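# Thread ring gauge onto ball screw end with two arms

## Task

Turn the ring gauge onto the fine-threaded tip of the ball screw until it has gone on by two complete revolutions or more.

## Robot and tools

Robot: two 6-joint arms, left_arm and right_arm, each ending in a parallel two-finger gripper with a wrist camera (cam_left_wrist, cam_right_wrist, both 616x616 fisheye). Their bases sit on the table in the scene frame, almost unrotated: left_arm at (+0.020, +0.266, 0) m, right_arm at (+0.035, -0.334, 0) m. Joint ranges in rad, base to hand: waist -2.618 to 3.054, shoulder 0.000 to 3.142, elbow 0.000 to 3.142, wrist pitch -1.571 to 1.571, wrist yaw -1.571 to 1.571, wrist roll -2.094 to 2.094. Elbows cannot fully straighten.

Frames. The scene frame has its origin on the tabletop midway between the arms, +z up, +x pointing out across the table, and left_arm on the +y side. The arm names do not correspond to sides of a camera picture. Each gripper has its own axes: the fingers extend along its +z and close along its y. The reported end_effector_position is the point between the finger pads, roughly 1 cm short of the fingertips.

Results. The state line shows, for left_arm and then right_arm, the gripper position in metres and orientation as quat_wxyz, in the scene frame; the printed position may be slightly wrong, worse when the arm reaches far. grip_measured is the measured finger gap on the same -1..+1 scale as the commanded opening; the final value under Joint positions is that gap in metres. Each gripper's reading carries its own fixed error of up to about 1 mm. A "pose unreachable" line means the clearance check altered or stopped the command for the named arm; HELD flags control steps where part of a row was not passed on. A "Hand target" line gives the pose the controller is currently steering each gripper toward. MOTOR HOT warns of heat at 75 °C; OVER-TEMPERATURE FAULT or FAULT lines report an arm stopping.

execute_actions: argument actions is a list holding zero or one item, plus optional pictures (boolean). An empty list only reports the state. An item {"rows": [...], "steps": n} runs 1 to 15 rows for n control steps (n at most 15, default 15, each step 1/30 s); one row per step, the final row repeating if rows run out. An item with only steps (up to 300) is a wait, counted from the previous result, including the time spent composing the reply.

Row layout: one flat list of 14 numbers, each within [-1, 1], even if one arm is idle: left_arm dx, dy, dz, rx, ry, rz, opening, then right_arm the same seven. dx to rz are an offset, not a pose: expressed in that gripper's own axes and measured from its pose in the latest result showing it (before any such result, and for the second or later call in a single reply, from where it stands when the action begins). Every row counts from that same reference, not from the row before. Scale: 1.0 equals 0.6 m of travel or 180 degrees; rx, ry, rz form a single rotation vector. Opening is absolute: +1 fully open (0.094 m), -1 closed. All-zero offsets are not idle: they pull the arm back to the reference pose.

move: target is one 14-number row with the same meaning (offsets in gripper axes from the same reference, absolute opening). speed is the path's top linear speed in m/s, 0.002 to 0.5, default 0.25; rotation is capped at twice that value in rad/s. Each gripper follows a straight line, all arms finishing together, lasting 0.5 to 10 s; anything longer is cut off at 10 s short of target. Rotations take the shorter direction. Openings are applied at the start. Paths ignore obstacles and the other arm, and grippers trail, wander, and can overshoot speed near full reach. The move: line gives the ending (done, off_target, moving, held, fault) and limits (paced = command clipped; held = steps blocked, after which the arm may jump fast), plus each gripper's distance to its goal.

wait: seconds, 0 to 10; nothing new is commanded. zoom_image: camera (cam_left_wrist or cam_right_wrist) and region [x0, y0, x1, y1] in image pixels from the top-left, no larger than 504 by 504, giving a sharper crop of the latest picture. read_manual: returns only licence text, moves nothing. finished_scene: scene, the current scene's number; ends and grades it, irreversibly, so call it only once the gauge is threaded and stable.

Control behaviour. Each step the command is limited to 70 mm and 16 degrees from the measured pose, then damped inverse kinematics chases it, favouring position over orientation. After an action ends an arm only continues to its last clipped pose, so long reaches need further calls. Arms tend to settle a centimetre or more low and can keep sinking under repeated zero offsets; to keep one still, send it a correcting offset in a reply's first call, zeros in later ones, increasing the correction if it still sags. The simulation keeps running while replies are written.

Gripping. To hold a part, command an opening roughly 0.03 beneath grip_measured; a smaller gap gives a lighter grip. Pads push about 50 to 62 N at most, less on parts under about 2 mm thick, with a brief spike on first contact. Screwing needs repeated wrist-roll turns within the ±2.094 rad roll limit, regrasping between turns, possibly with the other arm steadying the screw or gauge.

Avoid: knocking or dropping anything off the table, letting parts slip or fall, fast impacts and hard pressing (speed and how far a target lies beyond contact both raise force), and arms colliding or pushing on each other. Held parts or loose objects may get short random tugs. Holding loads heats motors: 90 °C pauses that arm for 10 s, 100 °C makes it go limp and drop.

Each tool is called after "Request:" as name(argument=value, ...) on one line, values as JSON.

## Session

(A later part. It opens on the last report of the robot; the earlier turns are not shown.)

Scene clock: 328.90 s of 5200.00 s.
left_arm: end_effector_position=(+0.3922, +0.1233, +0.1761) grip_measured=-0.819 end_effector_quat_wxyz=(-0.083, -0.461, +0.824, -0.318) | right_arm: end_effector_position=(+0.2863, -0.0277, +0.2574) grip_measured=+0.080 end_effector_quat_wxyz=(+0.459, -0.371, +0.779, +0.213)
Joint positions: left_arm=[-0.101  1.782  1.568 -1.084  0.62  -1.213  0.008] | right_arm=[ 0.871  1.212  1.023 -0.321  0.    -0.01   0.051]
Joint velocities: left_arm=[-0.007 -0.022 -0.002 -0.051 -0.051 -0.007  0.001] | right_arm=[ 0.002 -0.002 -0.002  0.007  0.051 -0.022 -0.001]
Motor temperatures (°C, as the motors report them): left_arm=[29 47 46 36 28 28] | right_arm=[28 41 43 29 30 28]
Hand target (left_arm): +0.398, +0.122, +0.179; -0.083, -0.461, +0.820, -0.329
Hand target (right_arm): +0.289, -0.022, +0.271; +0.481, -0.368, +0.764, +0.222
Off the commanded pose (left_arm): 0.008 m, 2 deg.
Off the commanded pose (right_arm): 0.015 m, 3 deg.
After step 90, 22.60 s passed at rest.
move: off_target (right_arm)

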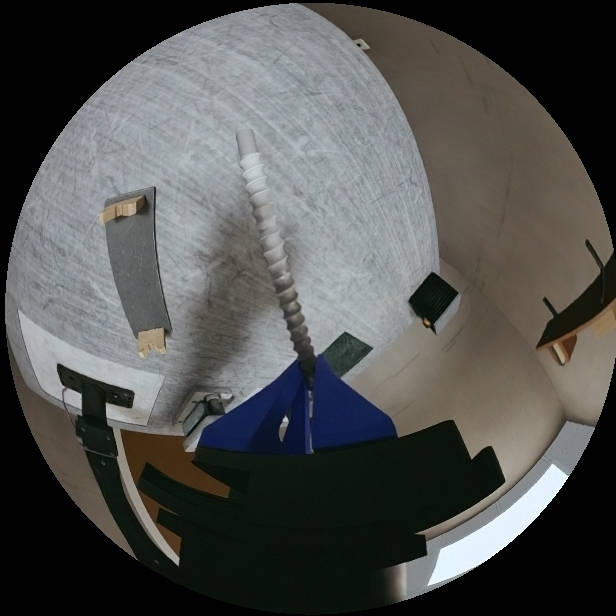

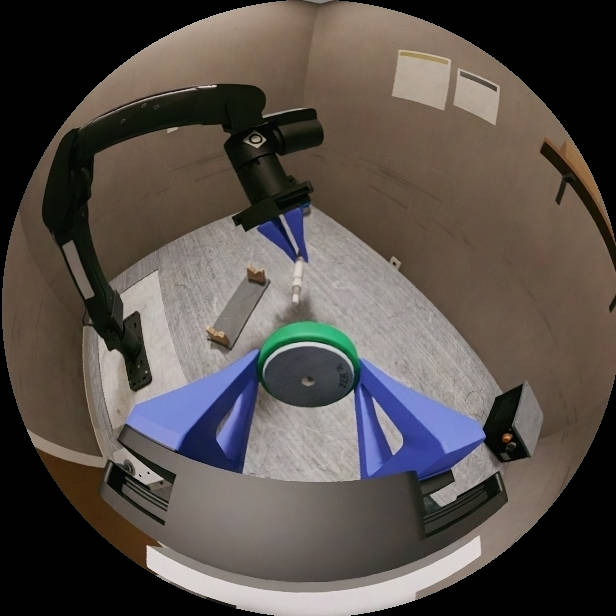

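Request:
zoom_image(camera="cam_right_wrist", region=[230, 200, 390, 400])

Request:
move(target=[0,0,0,0,0,0,-0.86,0,0,0,0,0,0.5,0.04], speed=0.4)

Request:
zoom_image(camera="cam_right_wrist", region=[230, 200, 390, 400])

Request:
move(target=[0,0,0,0,0,0,-0.86,0,0,0,0,0,-0.995,0.04], speed=0.5)

Request:
zoom_image(camera="cam_right_wrist", region=[230, 200, 390, 400])

Region (230, 200, 390, 400) of cam_right_wrist's 616x616 image, scaled by 2.520, with more detail than that image has; it fills the left 403 columns of this view, and the rest is white.

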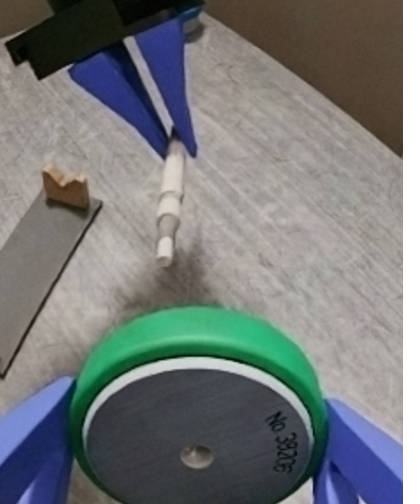

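Scene clock: 340.00 s of 5200.00 s.
left_arm: end_effector_position=(+0.3926, +0.1241, +0.1755) grip_measured=-0.819 end_effector_quat_wxyz=(-0.081, -0.462, +0.825, -0.316) | right_arm: end_effector_position=(+0.2832, -0.0305, +0.2503) grip_measured=+0.080 end_effector_quat_wxyz=(+0.168, +0.289, +0.821, +0.462)
Joint positions: left_arm=[-0.101  1.782  1.568 -1.084  0.614 -1.214  0.008] | right_arm=[ 0.871  1.212  1.023 -0.354 -0.003  1.559  0.051]
Joint velocities: left_arm=[ 0.002 -0.007  0.002  0.022 -0.051 -0.066  0.001] | right_arm=[-0.012 -0.022  0.007 -0.051 -0.037  0.066 -0.001]
Motor temperatures (°C, as the motors report them): left_arm=[29 47 46 37 28 28] | right_arm=[28 41 43 33 30 28]
Hand target (left_arm): +0.392, +0.123, +0.176; -0.083, -0.461, +0.824, -0.318
Hand target (right_arm): +0.286, -0.028, +0.257; +0.174, +0.288, +0.813, +0.475
Off the commanded pose (left_arm): 0.001 m, 0 deg.
Off the commanded pose (right_arm): 0.008 m, 2 deg.
After step 90, 5.47 s passed at rest.
move: done

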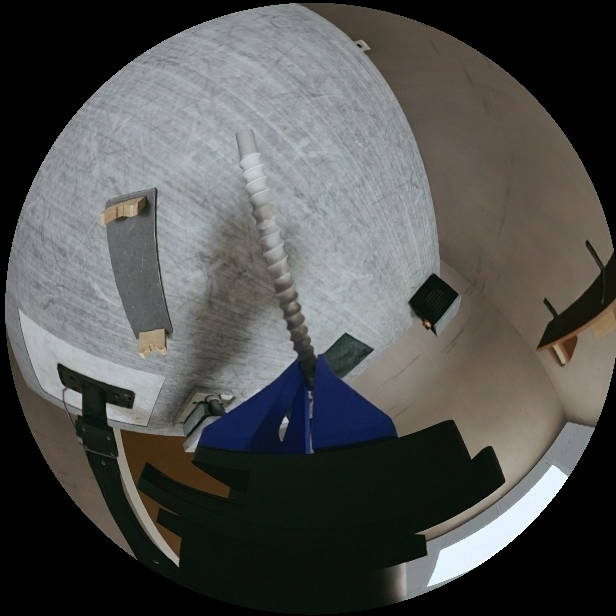

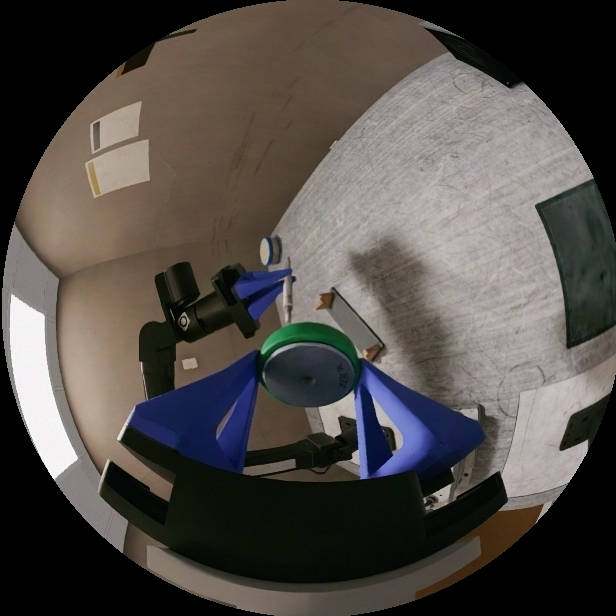

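Region (230, 200, 390, 400) of cam_right_wrist's 616x616 image, scaled by 2.520, with more detail than that image has; it fills the left 403 columns of this view, and the rest is white.

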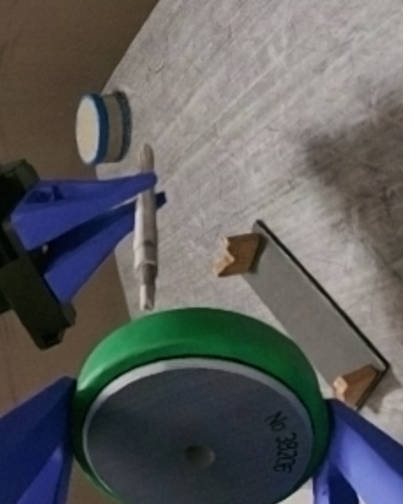

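Scene clock: 343.87 s of 5200.00 s.
left_arm: end_effector_position=(+0.3929, +0.1250, +0.1749) grip_measured=-0.819 end_effector_quat_wxyz=(-0.079, -0.463, +0.825, -0.314) | right_arm: end_effector_position=(+0.2814, -0.0348, +0.2432) grip_measured=+0.081 end_effector_quat_wxyz=(-0.448, +0.826, -0.301, +0.162)
Joint positions: left_arm=[-0.101  1.782  1.568 -1.084  0.607 -1.214  0.008] | right_arm=[ 0.871  1.212  1.023 -0.388  0.005 -1.565  0.051]
Joint velocities: left_arm=[ 0.007  0.017 -0.007 -0.037 -0.007 -0.066  0.001] | right_arm=[-0.002  0.007 -0.012 -0.007 -0.022 -0.081 -0.   ]
Motor temperatures (°C, as the motors report them): left_arm=[29 47 46 37 28 28] | right_arm=[28 41 43 33 30 28]
Hand target (left_arm): +0.393, +0.124, +0.176; -0.081, -0.462, +0.825, -0.316
Hand target (right_arm): +0.283, -0.031, +0.250; -0.463, +0.819, -0.296, +0.164
Off the commanded pose (left_arm): 0.001 m, 0 deg.
Off the commanded pose (right_arm): 0.009 m, 2 deg.
move: done

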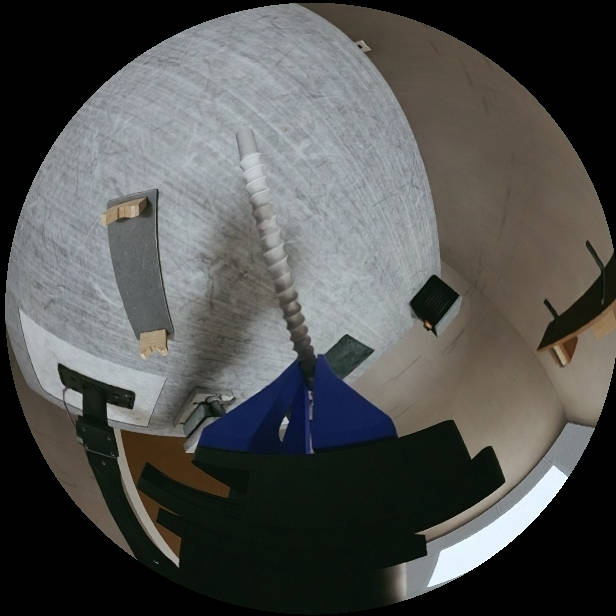

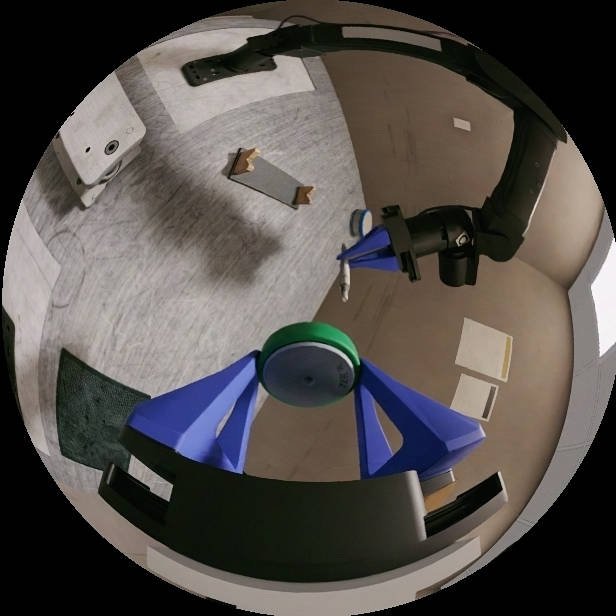

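Region (230, 200, 390, 400) of cam_right_wrist's 616x616 image, scaled by 2.520, with more detail than that image has; it fills the left 403 columns of this view, and the rest is white.

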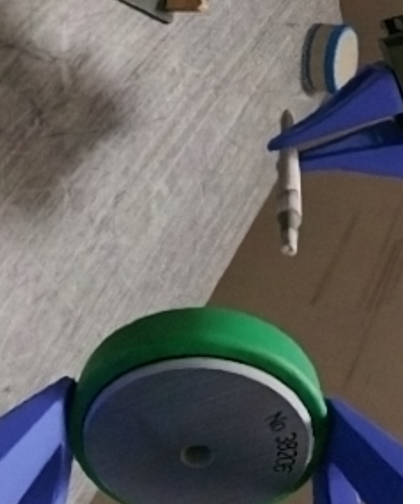

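Request:
move(target=[0.0056,-0.0021,0,0.0022,0.006,0,-0.86,-0.018,-0.049,0.033,0.0589,-0.009,0,0.04], speed=0.1)

Request:
zoom_image(camera="cam_right_wrist", region=[230, 200, 390, 400])

Scene clock: 379.33 s of 5200.00 s.
left_arm: end_effector_position=(+0.3929, +0.1249, +0.1750) grip_measured=-0.819 end_effector_quat_wxyz=(-0.079, -0.463, +0.825, -0.314) | right_arm: end_effector_position=(+0.2940, -0.0104, +0.2435) grip_measured=+0.081 end_effector_quat_wxyz=(-0.502, +0.797, -0.284, +0.178)
Joint positions: left_arm=[-0.101  1.782  1.568 -1.084  0.608 -1.214  0.008] | right_arm=[ 0.885  1.258  0.944 -0.133  0.005 -1.567  0.051]
Joint velocities: left_arm=[-0.007  0.002 -0.022 -0.037  0.037  0.007  0.   ] | right_arm=[ 0.002  0.012 -0.027  0.022 -0.037  0.007 -0.001]
Motor temperatures (°C, as the motors report them): left_arm=[29 48 45 36 28 28] | right_arm=[28 40 43 37 30 28]
Hand target (left_arm): +0.392, +0.122, +0.177; -0.085, -0.460, +0.823, -0.321
Hand target (right_arm): +0.294, -0.004, +0.257; -0.526, +0.783, -0.279, +0.179
Off the commanded pose (left_arm): 0.003 m, 1 deg.
Off the commanded pose (right_arm): 0.015 m, 3 deg.
After step 90, 30.93 s passed at rest.
move: off_target (right_arm)

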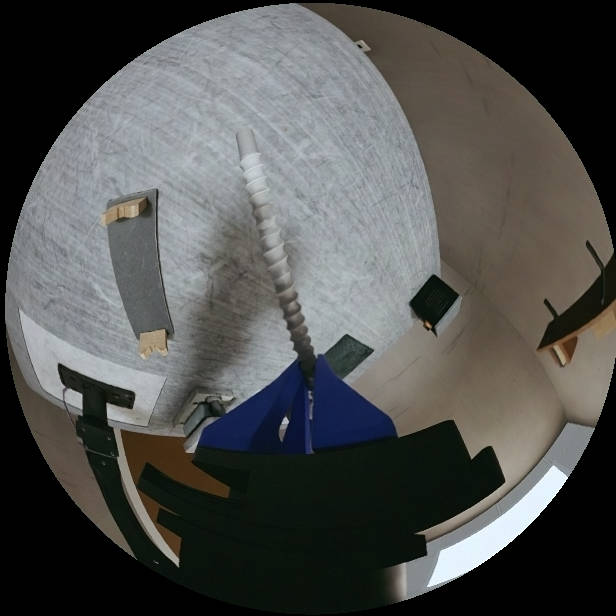

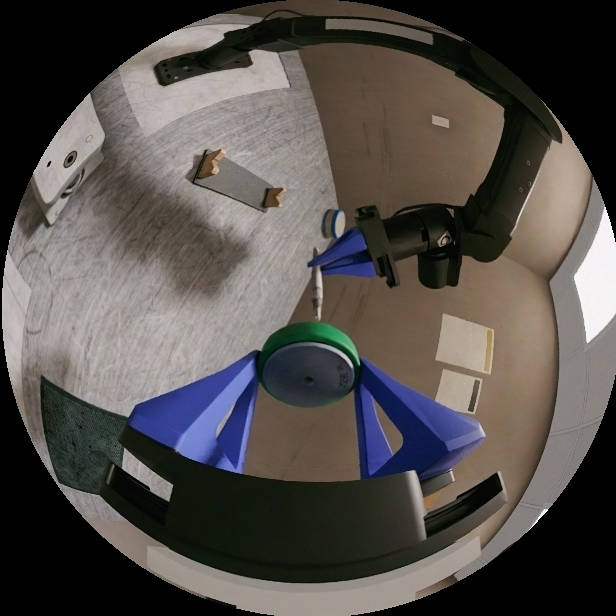

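Region (230, 200, 390, 400) of cam_right_wrist's 616x616 image, scaled by 2.520, with more detail than that image has; it fills the left 403 columns of this view, and the rest is white.

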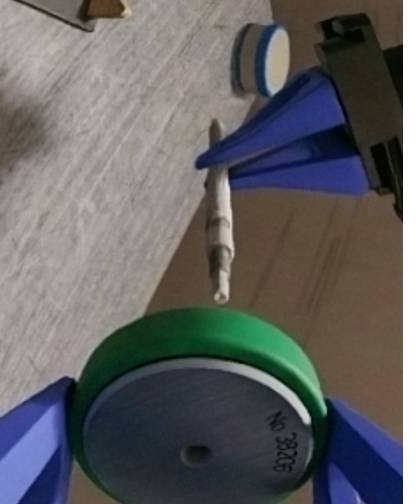

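Request:
move(target=[0.0056,-0.0021,0,0.0022,0.006,0,-0.86,-0.018,-0.053,0.062,0.0255,-0.006,0,0.04], speed=0.06)

Request:
zoom_image(camera="cam_right_wrist", region=[230, 200, 390, 400])

Scene clock: 392.40 s of 5200.00 s.
left_arm: end_effector_position=(+0.3931, +0.1254, +0.1747) grip_measured=-0.819 end_effector_quat_wxyz=(-0.078, -0.463, +0.826, -0.313) | right_arm: end_effector_position=(+0.3101, +0.0204, +0.2245) grip_measured=+0.081 end_effector_quat_wxyz=(-0.496, +0.804, -0.279, +0.172)
Joint positions: left_arm=[-0.101  1.782  1.568 -1.083  0.605 -1.214  0.008] | right_arm=[ 0.9    1.411  0.998 -0.052  0.005 -1.567  0.051]
Joint velocities: left_arm=[-0.012 -0.012  0.012  0.007 -0.007 -0.037  0.   ] | right_arm=[ 0.007 -0.002 -0.007  0.037  0.022  0.051 -0.   ]
Motor temperatures (°C, as the motors report them): left_arm=[29 48 45 36 28 28] | right_arm=[28 40 43 39 30 28]
Hand target (left_arm): +0.392, +0.122, +0.177; -0.085, -0.460, +0.823, -0.321
Hand target (right_arm): +0.314, +0.031, +0.256; -0.536, +0.778, -0.272, +0.182
Off the commanded pose (left_arm): 0.004 m, 1 deg.
Off the commanded pose (right_arm): 0.034 m, 6 deg.
After step 90, 8.93 s passed at rest.
move: off_target (right_arm)

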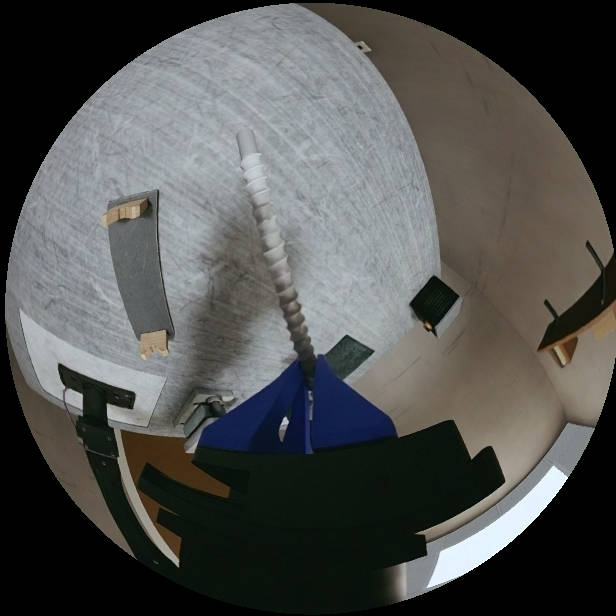

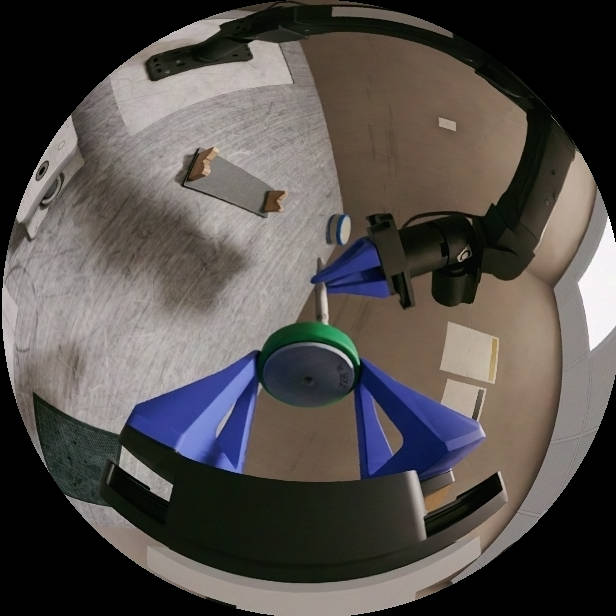

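Region (230, 200, 390, 400) of cam_right_wrist's 616x616 image, scaled by 2.520, with more detail than that image has; it fills the left 403 columns of this view, and the rest is white.

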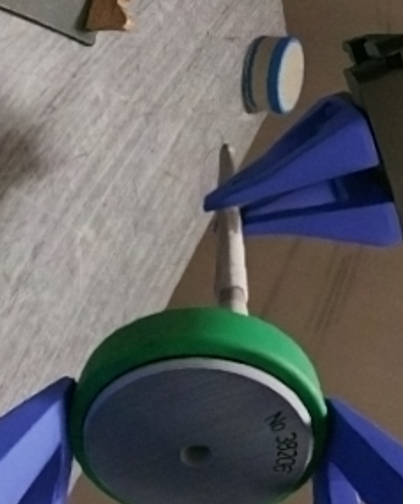

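Request:
execute_actions(actions=[{"rows": [[0.0056,-0.0021,0,0.0022,0.006,0,-0.86,0,-0.058,-0.0048,0.032,0,0,0.04],[0.0056,-0.0021,0,0.0022,0.006,0,-0.86,0,-0.061,-0.0048,0.0345,0,0,0.04],[0.0056,-0.0021,0,0.0022,0.006,0,-0.86,0,-0.064,-0.0048,0.037,0,0,0.04],[0.0056,-0.0021,0,0.0022,0.006,0,-0.86,0,-0.068,-0.0048,0.0398,0,0,0.04]], "steps": 15}])

Request:
zoom_image(camera="cam_right_wrist", region=[230, 200, 390, 400])

Scene clock: 414.60 s of 5200.00 s.
left_arm: end_effector_position=(+0.3931, +0.1254, +0.1747) grip_measured=-0.819 end_effector_quat_wxyz=(-0.078, -0.463, +0.826, -0.313) | right_arm: end_effector_position=(+0.3121, +0.0230, +0.2312) grip_measured=+0.081 end_effector_quat_wxyz=(-0.508, +0.797, -0.276, +0.176)
Joint positions: left_arm=[-0.101  1.782  1.568 -1.083  0.605 -1.214  0.008] | right_arm=[ 0.9    1.411  0.998 -0.022  0.005 -1.569  0.051]
Joint velocities: left_arm=[ 0.012  0.012  0.007  0.022 -0.11  -0.022 -0.   ] | right_arm=[ 0.007  0.002 -0.007  0.022  0.022 -0.007  0.   ]
Motor temperatures (°C, as the motors report them): left_arm=[29 48 45 35 28 28] | right_arm=[28 41 47 42 30 28]
Hand target (left_arm): +0.392, +0.123, +0.177; -0.084, -0.461, +0.824, -0.320
Hand target (right_arm): +0.319, +0.030, +0.262; -0.545, +0.771, -0.269, +0.190
Off the commanded pose (left_arm): 0.004 m, 1 deg.
Off the commanded pose (right_arm): 0.034 m, 5 deg.
Steps of this call (steps 1 to 90: nothing new was sent; then 18.70 s passed at rest; steps 91 to 105: all 15 steps of this action). Readings (end_effector_position):
91: left_arm (+0.3931, +0.1254, +0.1747) | right_arm (+0.3101, +0.0204, +0.2245)
92: left_arm (+0.3931, +0.1254, +0.1747) | right_arm (+0.3102, +0.0205, +0.2247)
94: left_arm (+0.3931, +0.1254, +0.1747) | right_arm (+0.3105, +0.0208, +0.2255)
98: left_arm (+0.3931, +0.1254, +0.1747) | right_arm (+0.3113, +0.0219, +0.2283)
105: the state above

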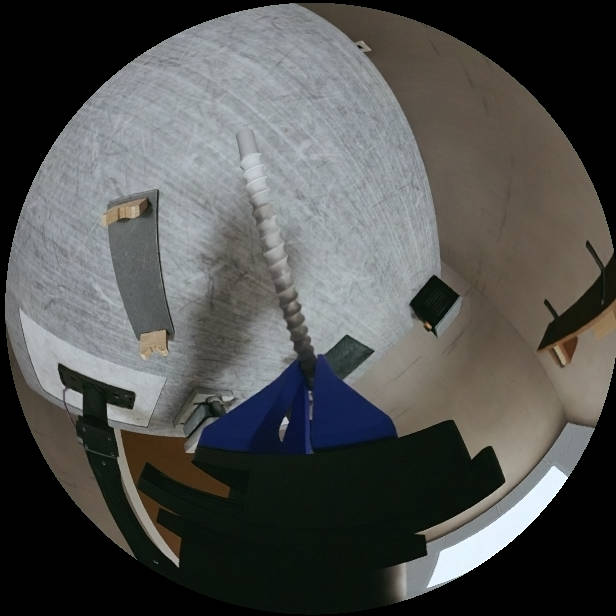

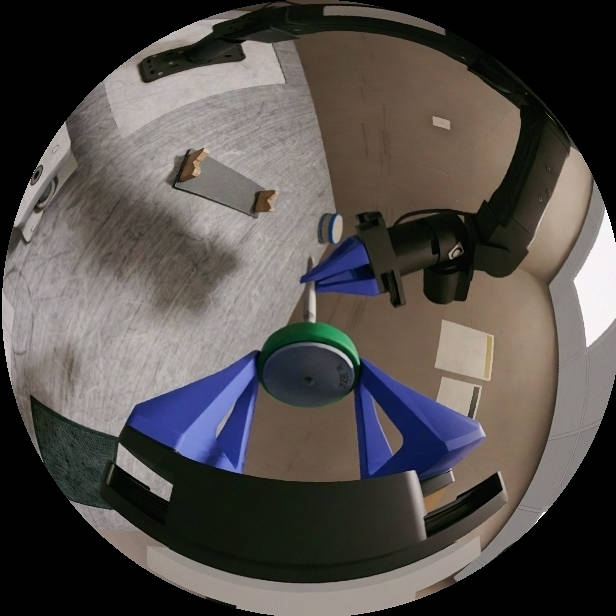

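Region (230, 200, 390, 400) of cam_right_wrist's 616x616 image, scaled by 2.520, with more detail than that image has; it fills the left 403 columns of this view, and the rest is white.

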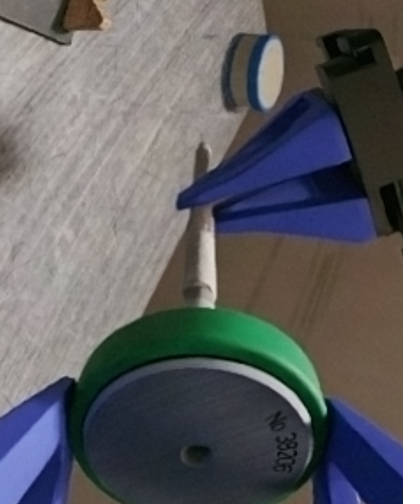

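Request:
execute_actions(actions=[{"rows": [[0.0056,-0.0021,0,0.0022,0.006,0,-0.86,-0.0001,-0.0513,-0.0048,0.0268,-0.0033,0.0764,0.04]], "steps": 10}], pictures=false)

Request:
execute_actions(actions=[{"rows": [[0.0056,-0.0021,0,0.0022,0.006,0,-0.86,-0.0115,-0.05,-0.0048,0.0254,-0.0092,0.0764,0.04]], "steps": 10}], pictures=false)

Request:
execute_actions(actions=[{"rows": [[0.0056,-0.0021,0,0.0022,0.006,0,-0.86,-0.0224,-0.0462,-0.0048,0.0227,-0.0146,0.0764,0.04]], "steps": 10}], pictures=false)

Request:
execute_actions(actions=[{"rows": [[0.0056,-0.0021,0,0.0022,0.006,0,-0.86,-0.0321,-0.04,-0.0048,0.0189,-0.0193,0.0764,0.04]], "steps": 10}], pictures=false)

Request:
execute_actions(actions=[{"rows": [[0.0056,-0.0021,0,0.0022,0.006,0,-0.86,-0.0402,-0.0319,-0.0048,0.0141,-0.023,0.0764,0.04]], "steps": 10}], pictures=false)

Request:
execute_actions(actions=[{"rows": [[0.0056,-0.0021,0,0.0022,0.006,0,-0.86,-0.0463,-0.0221,-0.0048,0.0086,-0.0256,0.0764,0.04]], "steps": 10}], pictures=false)

Request:
execute_actions(actions=[{"rows": [[0.0056,-0.0021,0,0.0022,0.006,0,-0.86,-0.0501,-0.0112,-0.0048,0.0027,-0.0269,0.0764,0.04]], "steps": 12}], pictures=true)

Request:
zoom_image(camera="cam_right_wrist", region=[230, 200, 390, 400])

Scene clock: 454.27 s of 5200.00 s.
left_arm: end_effector_position=(+0.3931, +0.1254, +0.1747) grip_measured=-0.819 end_effector_quat_wxyz=(-0.078, -0.463, +0.826, -0.313) | right_arm: end_effector_position=(+0.3121, +0.0231, +0.2314) grip_measured=+0.081 end_effector_quat_wxyz=(-0.524, +0.765, -0.353, +0.125)
Joint positions: left_arm=[-0.101  1.782  1.568 -1.083  0.605 -1.214  0.008] | right_arm=[ 0.9    1.411  0.998 -0.021  0.005 -1.371  0.051]
Joint velocities: left_arm=[-0.022  0.027  0.017 -0.037 -0.037  0.022 -0.   ] | right_arm=[-0.017 -0.017 -0.007 -0.022  0.007  0.256 -0.001]
Motor temperatures (°C, as the motors report them): left_arm=[29 49 45 35 28 28] | right_arm=[28 41 48 46 30 28]
Hand target (left_arm): +0.392, +0.123, +0.177; -0.084, -0.460, +0.824, -0.320
Hand target (right_arm): +0.318, +0.029, +0.260; -0.560, +0.737, -0.359, +0.121
Off the commanded pose (left_arm): 0.004 m, 1 deg.
Off the commanded pose (right_arm): 0.031 m, 5 deg.
Steps of this call (steps 1 to 90: nothing new was sent; then 36.33 s passed at rest; steps 91 to 100: all 10 steps of this action). Readings (end_effector_position):
91: left_arm (+0.3931, +0.1254, +0.1747) | right_arm (+0.3121, +0.0231, +0.2314)
92: left_arm (+0.3931, +0.1254, +0.1747) | right_arm (+0.3121, +0.0231, +0.2314)
94: left_arm (+0.3931, +0.1254, +0.1747) | right_arm (+0.3121, +0.0231, +0.2314)
98: left_arm (+0.3931, +0.1254, +0.1747) | right_arm (+0.3121, +0.0231, +0.2314)
100: the state above

Scene clock: 454.60 s of 5200.00 s.
left_arm: end_effector_position=(+0.3931, +0.1254, +0.1747) grip_measured=-0.819 end_effector_quat_wxyz=(-0.078, -0.463, +0.826, -0.313) | right_arm: end_effector_position=(+0.3121, +0.0231, +0.2314) grip_measured=+0.081 end_effector_quat_wxyz=(-0.533, +0.727, -0.427, +0.073)
Joint positions: left_arm=[-0.101  1.782  1.568 -1.083  0.605 -1.214  0.008] | right_arm=[ 0.9    1.411  0.998 -0.021  0.004 -1.173  0.051]
Joint velocities: left_arm=[-0.017 -0.007 -0.012 -0.007  0.051  0.037 -0.   ] | right_arm=[-0.007 -0.002 -0.002 -0.007  0.037  0.212 -0.   ]
Motor temperatures (°C, as the motors report them): left_arm=[29 49 45 35 28 28] | right_arm=[28 41 48 46 30 28]
Hand target (left_arm): +0.392, +0.123, +0.177; -0.084, -0.460, +0.824, -0.320
Hand target (right_arm): +0.317, +0.030, +0.261; -0.570, +0.698, -0.429, +0.065
Off the commanded pose (left_arm): 0.004 m, 1 deg.
Off the commanded pose (right_arm): 0.031 m, 5 deg.
Steps of this call (steps 1 to 10: all 10 steps of this action). Readings (end_effector_position):
1: left_arm (+0.3931, +0.1254, +0.1747) | right_arm (+0.3121, +0.0231, +0.2314)
2: left_arm (+0.3931, +0.1254, +0.1747) | right_arm (+0.3121, +0.0231, +0.2314)
4: left_arm (+0.3931, +0.1254, +0.1747) | right_arm (+0.3121, +0.0231, +0.2314)
8: left_arm (+0.3931, +0.1254, +0.1747) | right_arm (+0.3121, +0.0231, +0.2314)
10: the state above

Scene clock: 454.93 s of 5200.00 s.
left_arm: end_effector_position=(+0.3931, +0.1254, +0.1747) grip_measured=-0.819 end_effector_quat_wxyz=(-0.078, -0.463, +0.826, -0.313) | right_arm: end_effector_position=(+0.3120, +0.0232, +0.2314) grip_measured=+0.081 end_effector_quat_wxyz=(-0.538, +0.681, -0.497, +0.019)
Joint positions: left_arm=[-0.101  1.782  1.568 -1.083  0.605 -1.214  0.008] | right_arm=[ 0.9    1.411  0.998 -0.021  0.004 -0.974  0.051]
Joint velocities: left_arm=[ 0.007 -0.007  0.002 -0.007 -0.037 -0.022 -0.001] | right_arm=[-0.007  0.002 -0.002 -0.037 -0.037  0.198 -0.   ]
Motor temperatures (°C, as the motors report them): left_arm=[29 49 45 35 28 28] | right_arm=[28 41 48 46 30 28]
Hand target (left_arm): +0.392, +0.123, +0.177; -0.084, -0.460, +0.824, -0.320
Hand target (right_arm): +0.316, +0.030, +0.261; -0.573, +0.653, -0.495, +0.007
Off the commanded pose (left_arm): 0.004 m, 1 deg.
Off the commanded pose (right_arm): 0.031 m, 5 deg.
Steps of this call (steps 1 to 10: all 10 steps of this action). Readings (end_effector_position):
1: left_arm (+0.3931, +0.1254, +0.1747) | right_arm (+0.3120, +0.0232, +0.2314)
2: left_arm (+0.3931, +0.1254, +0.1747) | right_arm (+0.3120, +0.0232, +0.2314)
4: left_arm (+0.3931, +0.1254, +0.1747) | right_arm (+0.3120, +0.0232, +0.2314)
8: left_arm (+0.3931, +0.1254, +0.1747) | right_arm (+0.3120, +0.0232, +0.2314)
10: the state above

Scene clock: 455.27 s of 5200.00 s.
left_arm: end_effector_position=(+0.3931, +0.1254, +0.1747) grip_measured=-0.819 end_effector_quat_wxyz=(-0.078, -0.463, +0.826, -0.313) | right_arm: end_effector_position=(+0.3119, +0.0233, +0.2314) grip_measured=+0.081 end_effector_quat_wxyz=(-0.537, +0.628, -0.562, -0.035)
Joint positions: left_arm=[-0.101  1.782  1.568 -1.083  0.605 -1.214  0.008] | right_arm=[ 0.9    1.411  0.998 -0.021  0.003 -0.774  0.051]
Joint velocities: left_arm=[-0.007 -0.012 -0.002 -0.022 -0.051  0.022 -0.   ] | right_arm=[-0.012  0.007 -0.007 -0.007  0.081  0.256 -0.   ]
Motor temperatures (°C, as the motors report them): left_arm=[29 49 45 35 28 28] | right_arm=[28 41 48 46 30 28]
Hand target (left_arm): +0.392, +0.123, +0.177; -0.084, -0.460, +0.824, -0.320
Hand target (right_arm): +0.316, +0.031, +0.261; -0.571, +0.601, -0.557, -0.051
Off the commanded pose (left_arm): 0.004 m, 1 deg.
Off the commanded pose (right_arm): 0.031 m, 5 deg.
Steps of this call (steps 1 to 10: all 10 steps of this action). Readings (end_effector_position):
1: left_arm (+0.3931, +0.1254, +0.1747) | right_arm (+0.3119, +0.0233, +0.2314)
2: left_arm (+0.3931, +0.1254, +0.1747) | right_arm (+0.3119, +0.0233, +0.2314)
4: left_arm (+0.3931, +0.1254, +0.1747) | right_arm (+0.3119, +0.0233, +0.2314)
8: left_arm (+0.3931, +0.1254, +0.1747) | right_arm (+0.3119, +0.0233, +0.2314)
10: the state above

Scene clock: 455.60 s of 5200.00 s.
left_arm: end_effector_position=(+0.3931, +0.1254, +0.1747) grip_measured=-0.819 end_effector_quat_wxyz=(-0.078, -0.463, +0.826, -0.313) | right_arm: end_effector_position=(+0.3118, +0.0234, +0.2314) grip_measured=+0.081 end_effector_quat_wxyz=(+0.531, -0.568, +0.623, +0.089)
Joint positions: left_arm=[-0.101  1.782  1.568 -1.083  0.605 -1.214  0.008] | right_arm=[ 0.9    1.411  0.998 -0.021  0.003 -0.572  0.051]
Joint velocities: left_arm=[-0.007  0.037  0.012  0.007 -0.037  0.051  0.   ] | right_arm=[ 0.002  0.007 -0.012 -0.051  0.022  0.227 -0.001]
Motor temperatures (°C, as the motors report them): left_arm=[29 49 45 35 28 28] | right_arm=[28 41 48 46 30 28]
Hand target (left_arm): +0.392, +0.123, +0.177; -0.084, -0.460, +0.824, -0.320
Hand target (right_arm): +0.315, +0.031, +0.261; +0.562, -0.543, +0.614, +0.109
Off the commanded pose (left_arm): 0.004 m, 1 deg.
Off the commanded pose (right_arm): 0.031 m, 5 deg.
Steps of this call (steps 1 to 10: all 10 steps of this action). Readings (end_effector_position):
1: left_arm (+0.3931, +0.1254, +0.1747) | right_arm (+0.3119, +0.0233, +0.2314)
2: left_arm (+0.3931, +0.1254, +0.1747) | right_arm (+0.3118, +0.0234, +0.2314)
4: left_arm (+0.3931, +0.1254, +0.1747) | right_arm (+0.3118, +0.0234, +0.2314)
8: left_arm (+0.3931, +0.1254, +0.1747) | right_arm (+0.3118, +0.0234, +0.2314)
10: the state above

Scene clock: 455.93 s of 5200.00 s.
left_arm: end_effector_position=(+0.3931, +0.1254, +0.1747) grip_measured=-0.819 end_effector_quat_wxyz=(-0.078, -0.463, +0.826, -0.313) | right_arm: end_effector_position=(+0.3117, +0.0234, +0.2314) grip_measured=+0.081 end_effector_quat_wxyz=(+0.519, -0.502, +0.677, +0.143)
Joint positions: left_arm=[-0.101  1.782  1.568 -1.083  0.605 -1.214  0.008] | right_arm=[ 0.9    1.411  0.998 -0.021  0.002 -0.369  0.051]
Joint velocities: left_arm=[-0.007 -0.012  0.002 -0.051 -0.007 -0.007  0.001] | right_arm=[-0.002  0.002  0.002  0.007 -0.022  0.125 -0.001]
Motor temperatures (°C, as the motors report them): left_arm=[29 49 45 35 29 28] | right_arm=[28 41 48 46 30 28]
Hand target (left_arm): +0.392, +0.123, +0.177; -0.084, -0.460, +0.824, -0.320
Hand target (right_arm): +0.314, +0.032, +0.260; +0.548, -0.479, +0.665, +0.166
Off the commanded pose (left_arm): 0.004 m, 1 deg.
Off the commanded pose (right_arm): 0.031 m, 5 deg.
Steps of this call (steps 1 to 10: all 10 steps of this action). Readings (end_effector_position):
1: left_arm (+0.3931, +0.1254, +0.1747) | right_arm (+0.3118, +0.0234, +0.2314)
2: left_arm (+0.3931, +0.1254, +0.1747) | right_arm (+0.3117, +0.0234, +0.2314)
4: left_arm (+0.3931, +0.1254, +0.1747) | right_arm (+0.3117, +0.0234, +0.2314)
8: left_arm (+0.3931, +0.1254, +0.1747) | right_arm (+0.3117, +0.0234, +0.2314)
10: the state above

Scene clock: 456.33 s of 5200.00 s.
left_arm: end_effector_position=(+0.3931, +0.1254, +0.1747) grip_measured=-0.819 end_effector_quat_wxyz=(-0.078, -0.463, +0.826, -0.313) | right_arm: end_effector_position=(+0.3116, +0.0235, +0.2314) grip_measured=+0.080 end_effector_quat_wxyz=(+0.501, -0.426, +0.727, +0.198)
Joint positions: left_arm=[-0.101  1.782  1.568 -1.083  0.605 -1.214  0.008] | right_arm=[ 0.9    1.411  0.998 -0.021  0.001 -0.153  0.051]
Joint velocities: left_arm=[-0.007 -0.007 -0.012  0.037  0.007 -0.051 -0.   ] | right_arm=[-0.002 -0.012  0.017 -0.022 -0.022  0.139 -0.001]
Motor temperatures (°C, as the motors report them): left_arm=[29 49 45 35 29 28] | right_arm=[28 41 48 46 30 28]
Hand target (left_arm): +0.392, +0.123, +0.177; -0.084, -0.460, +0.824, -0.320
Hand target (right_arm): +0.314, +0.032, +0.260; +0.528, -0.409, +0.710, +0.222
Off the commanded pose (left_arm): 0.004 m, 1 deg.
Off the commanded pose (right_arm): 0.031 m, 5 deg.
Steps of this call (steps 1 to 12: all 12 steps of this action). Readings (end_effector_position):
1: left_arm (+0.3931, +0.1254, +0.1747) | right_arm (+0.3116, +0.0235, +0.2314)
2: left_arm (+0.3931, +0.1254, +0.1747) | right_arm (+0.3116, +0.0235, +0.2314)
4: left_arm (+0.3931, +0.1254, +0.1747) | right_arm (+0.3116, +0.0235, +0.2314)
8: left_arm (+0.3931, +0.1254, +0.1747) | right_arm (+0.3116, +0.0235, +0.2314)
12: the state above

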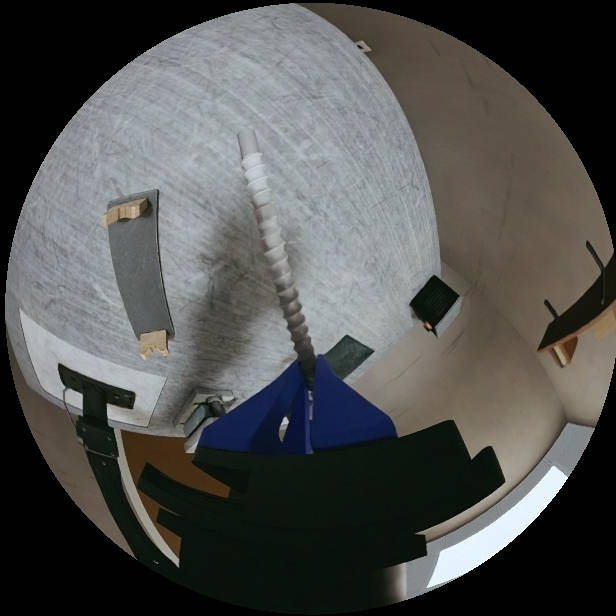

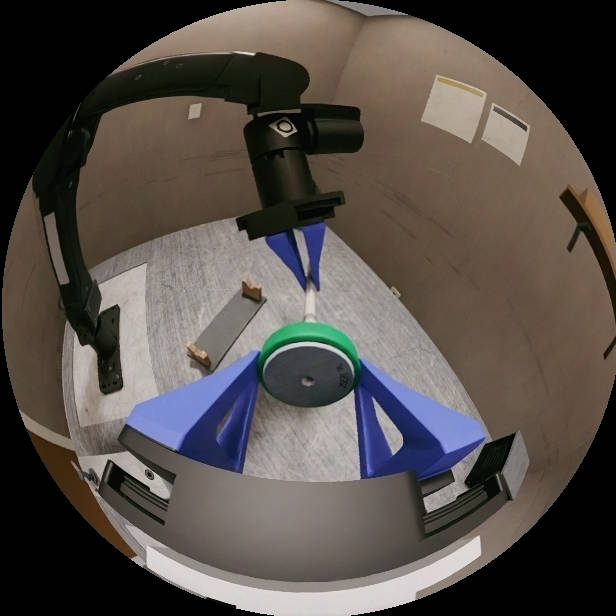

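Region (230, 200, 390, 400) of cam_right_wrist's 616x616 image, scaled by 2.520, with more detail than that image has; it fills the left 403 columns of this view, and the rest is white.

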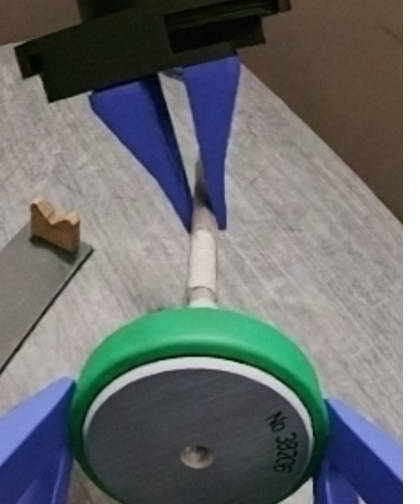

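Request:
execute_actions(actions=[{"rows": [[0.0056,-0.0021,0,0.0022,0.006,0,-0.86,-0.0568,-0.008,0.007,0.0043,-0.0303,0,0.04],[0.0056,-0.0021,0,0.0022,0.006,0,-0.86,-0.0568,-0.008,0.007,0.0043,-0.0303,0,0.04],[0.0056,-0.0021,0,0.0022,0.006,0,-0.86,-0.0568,-0.008,0.007,0.0043,-0.0303,0,0.04],[0.0056,-0.0021,0,0.0022,0.006,0,-0.86,-0.0568,-0.008,0.007,0.0043,-0.0303,0,0.04],[0.0056,-0.0021,0,0.0022,0.006,0,-0.86,-0.0568,-0.008,0.007,0.0043,-0.0303,0,0.04],[0.0056,-0.0021,0,0.0022,0.006,0,-0.86,-0.0568,-0.008,0.007,0.0043,-0.0303,0,0.04],[0.0056,-0.0021,0,0.0022,0.006,0,-0.86,-0.0568,-0.008,0.0075,0.0043,-0.0303,0,0.04],[0.0056,-0.0021,0,0.0022,0.006,0,-0.86,-0.0568,-0.008,0.008,0.0043,-0.0303,0,0.04],[0.0056,-0.0021,0,0.0022,0.006,0,-0.86,-0.0568,-0.008,0.0085,0.0043,-0.0303,0,0.04],[0.0056,-0.0021,0,0.0022,0.006,0,-0.86,-0.0568,-0.008,0.009,0.0043,-0.0303,0,0.04]], "steps": 15}])

Request:
zoom_image(camera="cam_right_wrist", region=[230, 200, 390, 400])

Scene clock: 486.77 s of 5200.00 s.
left_arm: end_effector_position=(+0.3942, +0.1275, +0.1744) grip_measured=-0.819 end_effector_quat_wxyz=(-0.075, -0.465, +0.825, -0.312) | right_arm: end_effector_position=(+0.3163, +0.0283, +0.2269) grip_measured=+0.080 end_effector_quat_wxyz=(+0.500, -0.424, +0.729, +0.197)
Joint positions: left_arm=[-0.097  1.782  1.568 -1.082  0.601 -1.214  0.008] | right_arm=[ 0.9    1.441  1.007 -0.003  0.006 -0.148  0.051]
Joint velocities: left_arm=[-0.032  0.012 -0.002  0.007  0.007 -0.051  0.001] | right_arm=[-0.007 -0.017 -0.007  0.051  0.051  0.051 -0.   ]
Motor temperatures (°C, as the motors report them): left_arm=[29 49 45 35 29 28] | right_arm=[28 42 49 47 30 28]
Hand target (left_arm): +0.392, +0.123, +0.177; -0.084, -0.461, +0.824, -0.320
Hand target (right_arm): +0.322, +0.037, +0.260; +0.537, -0.413, +0.704, +0.213
Off the commanded pose (left_arm): 0.006 m, 1 deg.
Off the commanded pose (right_arm): 0.036 m, 6 deg.
Steps of this call (steps 1 to 90: nothing new was sent; then 26.93 s passed at rest; steps 91 to 105: all 15 steps of this action). Readings (end_effector_position):
91: left_arm (+0.3931, +0.1254, +0.1747) | right_arm (+0.3120, +0.0239, +0.2312)
92: left_arm (+0.3933, +0.1258, +0.1745) | right_arm (+0.3126, +0.0247, +0.2312)
94: left_arm (+0.3942, +0.1276, +0.1739) | right_arm (+0.3138, +0.0258, +0.2296)
98: left_arm (+0.3944, +0.1281, +0.1740) | right_arm (+0.3153, +0.0270, +0.2267)
105: the state above

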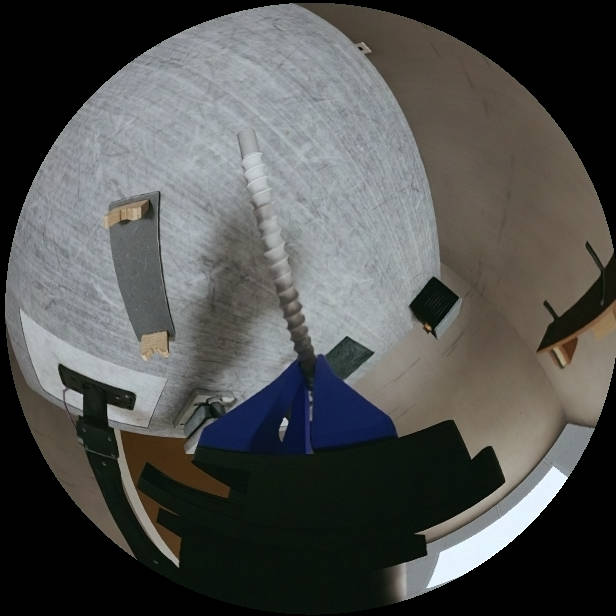

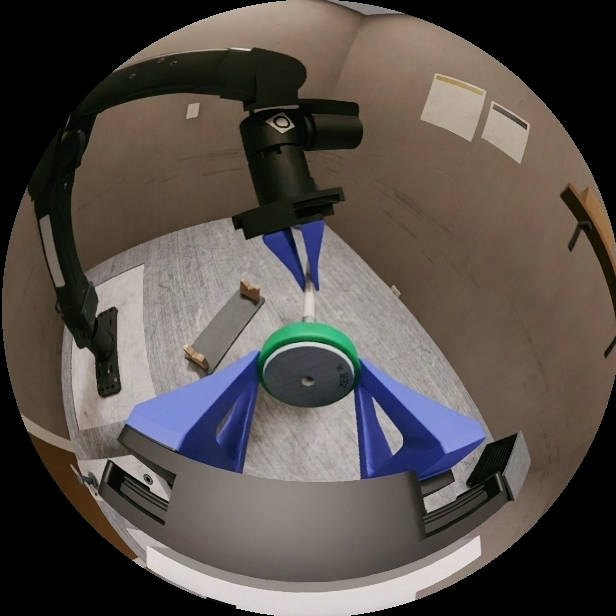

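Region (230, 200, 390, 400) of cam_right_wrist's 616x616 image, scaled by 2.520, with more detail than that image has; it fills the left 403 columns of this view, and the rest is white.

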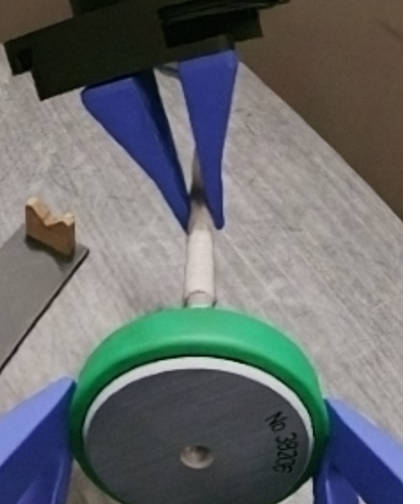

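Request:
zoom_image(camera="cam_right_wrist", region=[280, 290, 340, 400])

Request:
zoom_image(camera="cam_left_wrist", region=[250, 350, 370, 470])

Region (280, 290, 340, 400) of cam_right_wrist's 616x616 image, scaled by 4.582, with more detail than that image has; it fills the left 275 columns of this view, and the rest is white.

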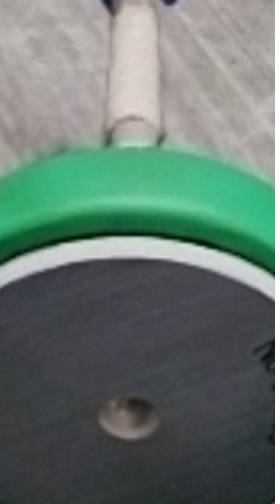

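Region (250, 350, 370, 470) of cam_left_wrist's 616x616 image, scaled by 4.200, with more detail than that image has.

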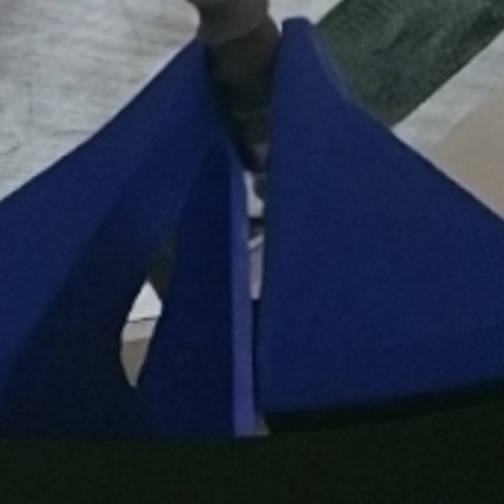

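Request:
execute_actions(actions=[{"rows": [[0.007,-0.0026,0,0.0028,0.0075,0,-0.86,-0.0614,-0.0091,-0.0042,0.0049,-0.033,0,0.04]], "steps": 15}])

Request:
zoom_image(camera="cam_right_wrist", region=[280, 290, 340, 400])

Scene clock: 524.03 s of 5200.00 s.
left_arm: end_effector_position=(+0.3939, +0.1267, +0.1749) grip_measured=-0.819 end_effector_quat_wxyz=(-0.077, -0.464, +0.824, -0.314) | right_arm: end_effector_position=(+0.3166, +0.0286, +0.2279) grip_measured=+0.080 end_effector_quat_wxyz=(+0.502, -0.424, +0.728, +0.198)
Joint positions: left_arm=[-0.097  1.782  1.568 -1.082  0.606 -1.214  0.008] | right_arm=[ 0.9    1.441  1.007  0.002  0.006 -0.149  0.051]
Joint velocities: left_arm=[ 0.002 -0.027 -0.002  0.022 -0.007 -0.051 -0.   ] | right_arm=[-0.017 -0.007  0.002 -0.051 -0.022 -0.037 -0.001]
Motor temperatures (°C, as the motors report them): left_arm=[29 49 45 34 29 28] | right_arm=[28 42 50 50 30 28]
Hand target (left_arm): +0.393, +0.124, +0.177; -0.083, -0.462, +0.823, -0.321
Hand target (right_arm): +0.323, +0.036, +0.262; +0.540, -0.409, +0.704, +0.213
Off the commanded pose (left_arm): 0.003 m, 1 deg.
Off the commanded pose (right_arm): 0.036 m, 6 deg.
Steps of this call (steps 1 to 90: nothing new was sent; then 33.77 s passed at rest; steps 91 to 105: all 15 steps of this action). Readings (end_effector_position):
91: left_arm (+0.3941, +0.1271, +0.1746) | right_arm (+0.3165, +0.0285, +0.2274)
92: left_arm (+0.3940, +0.1271, +0.1747) | right_arm (+0.3165, +0.0285, +0.2275)
94: left_arm (+0.3940, +0.1269, +0.1748) | right_arm (+0.3166, +0.0286, +0.2277)
98: left_arm (+0.3940, +0.1268, +0.1749) | right_arm (+0.3166, +0.0286, +0.2279)
105: the state above

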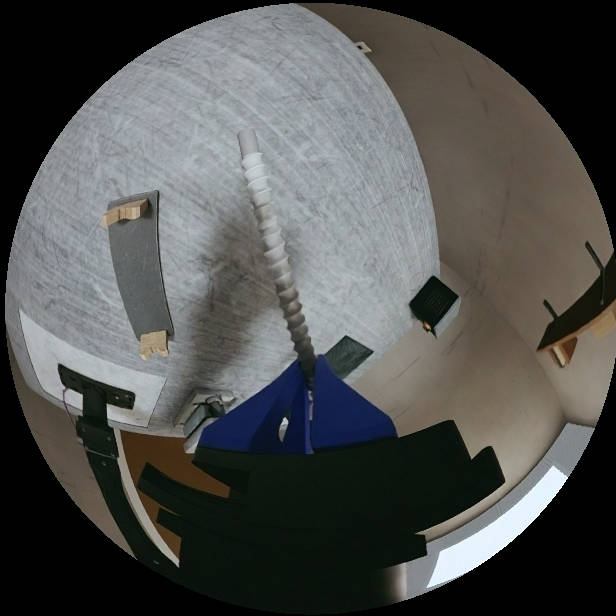

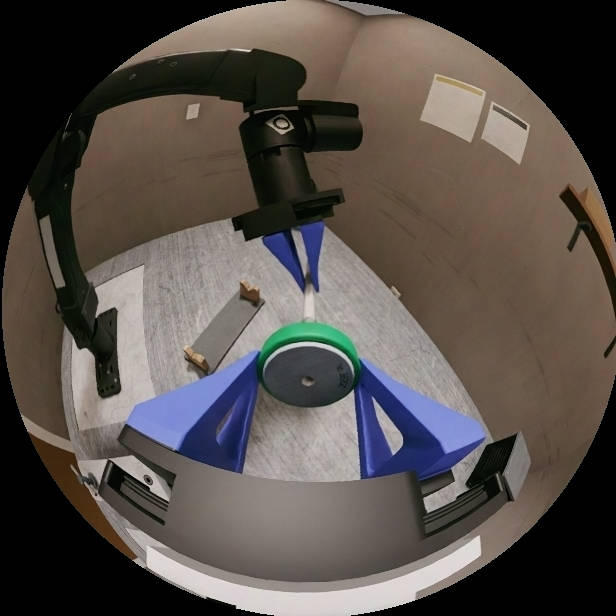

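Region (280, 290, 340, 400) of cam_right_wrist's 616x616 image, scaled by 4.582, with more detail than that image has; it fills the left 275 columns of this view, and the rest is white.

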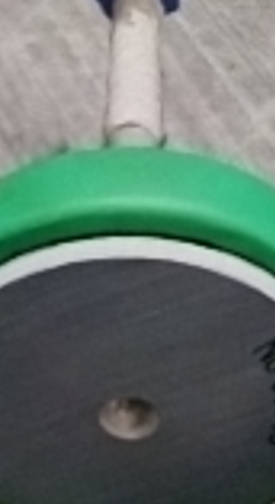

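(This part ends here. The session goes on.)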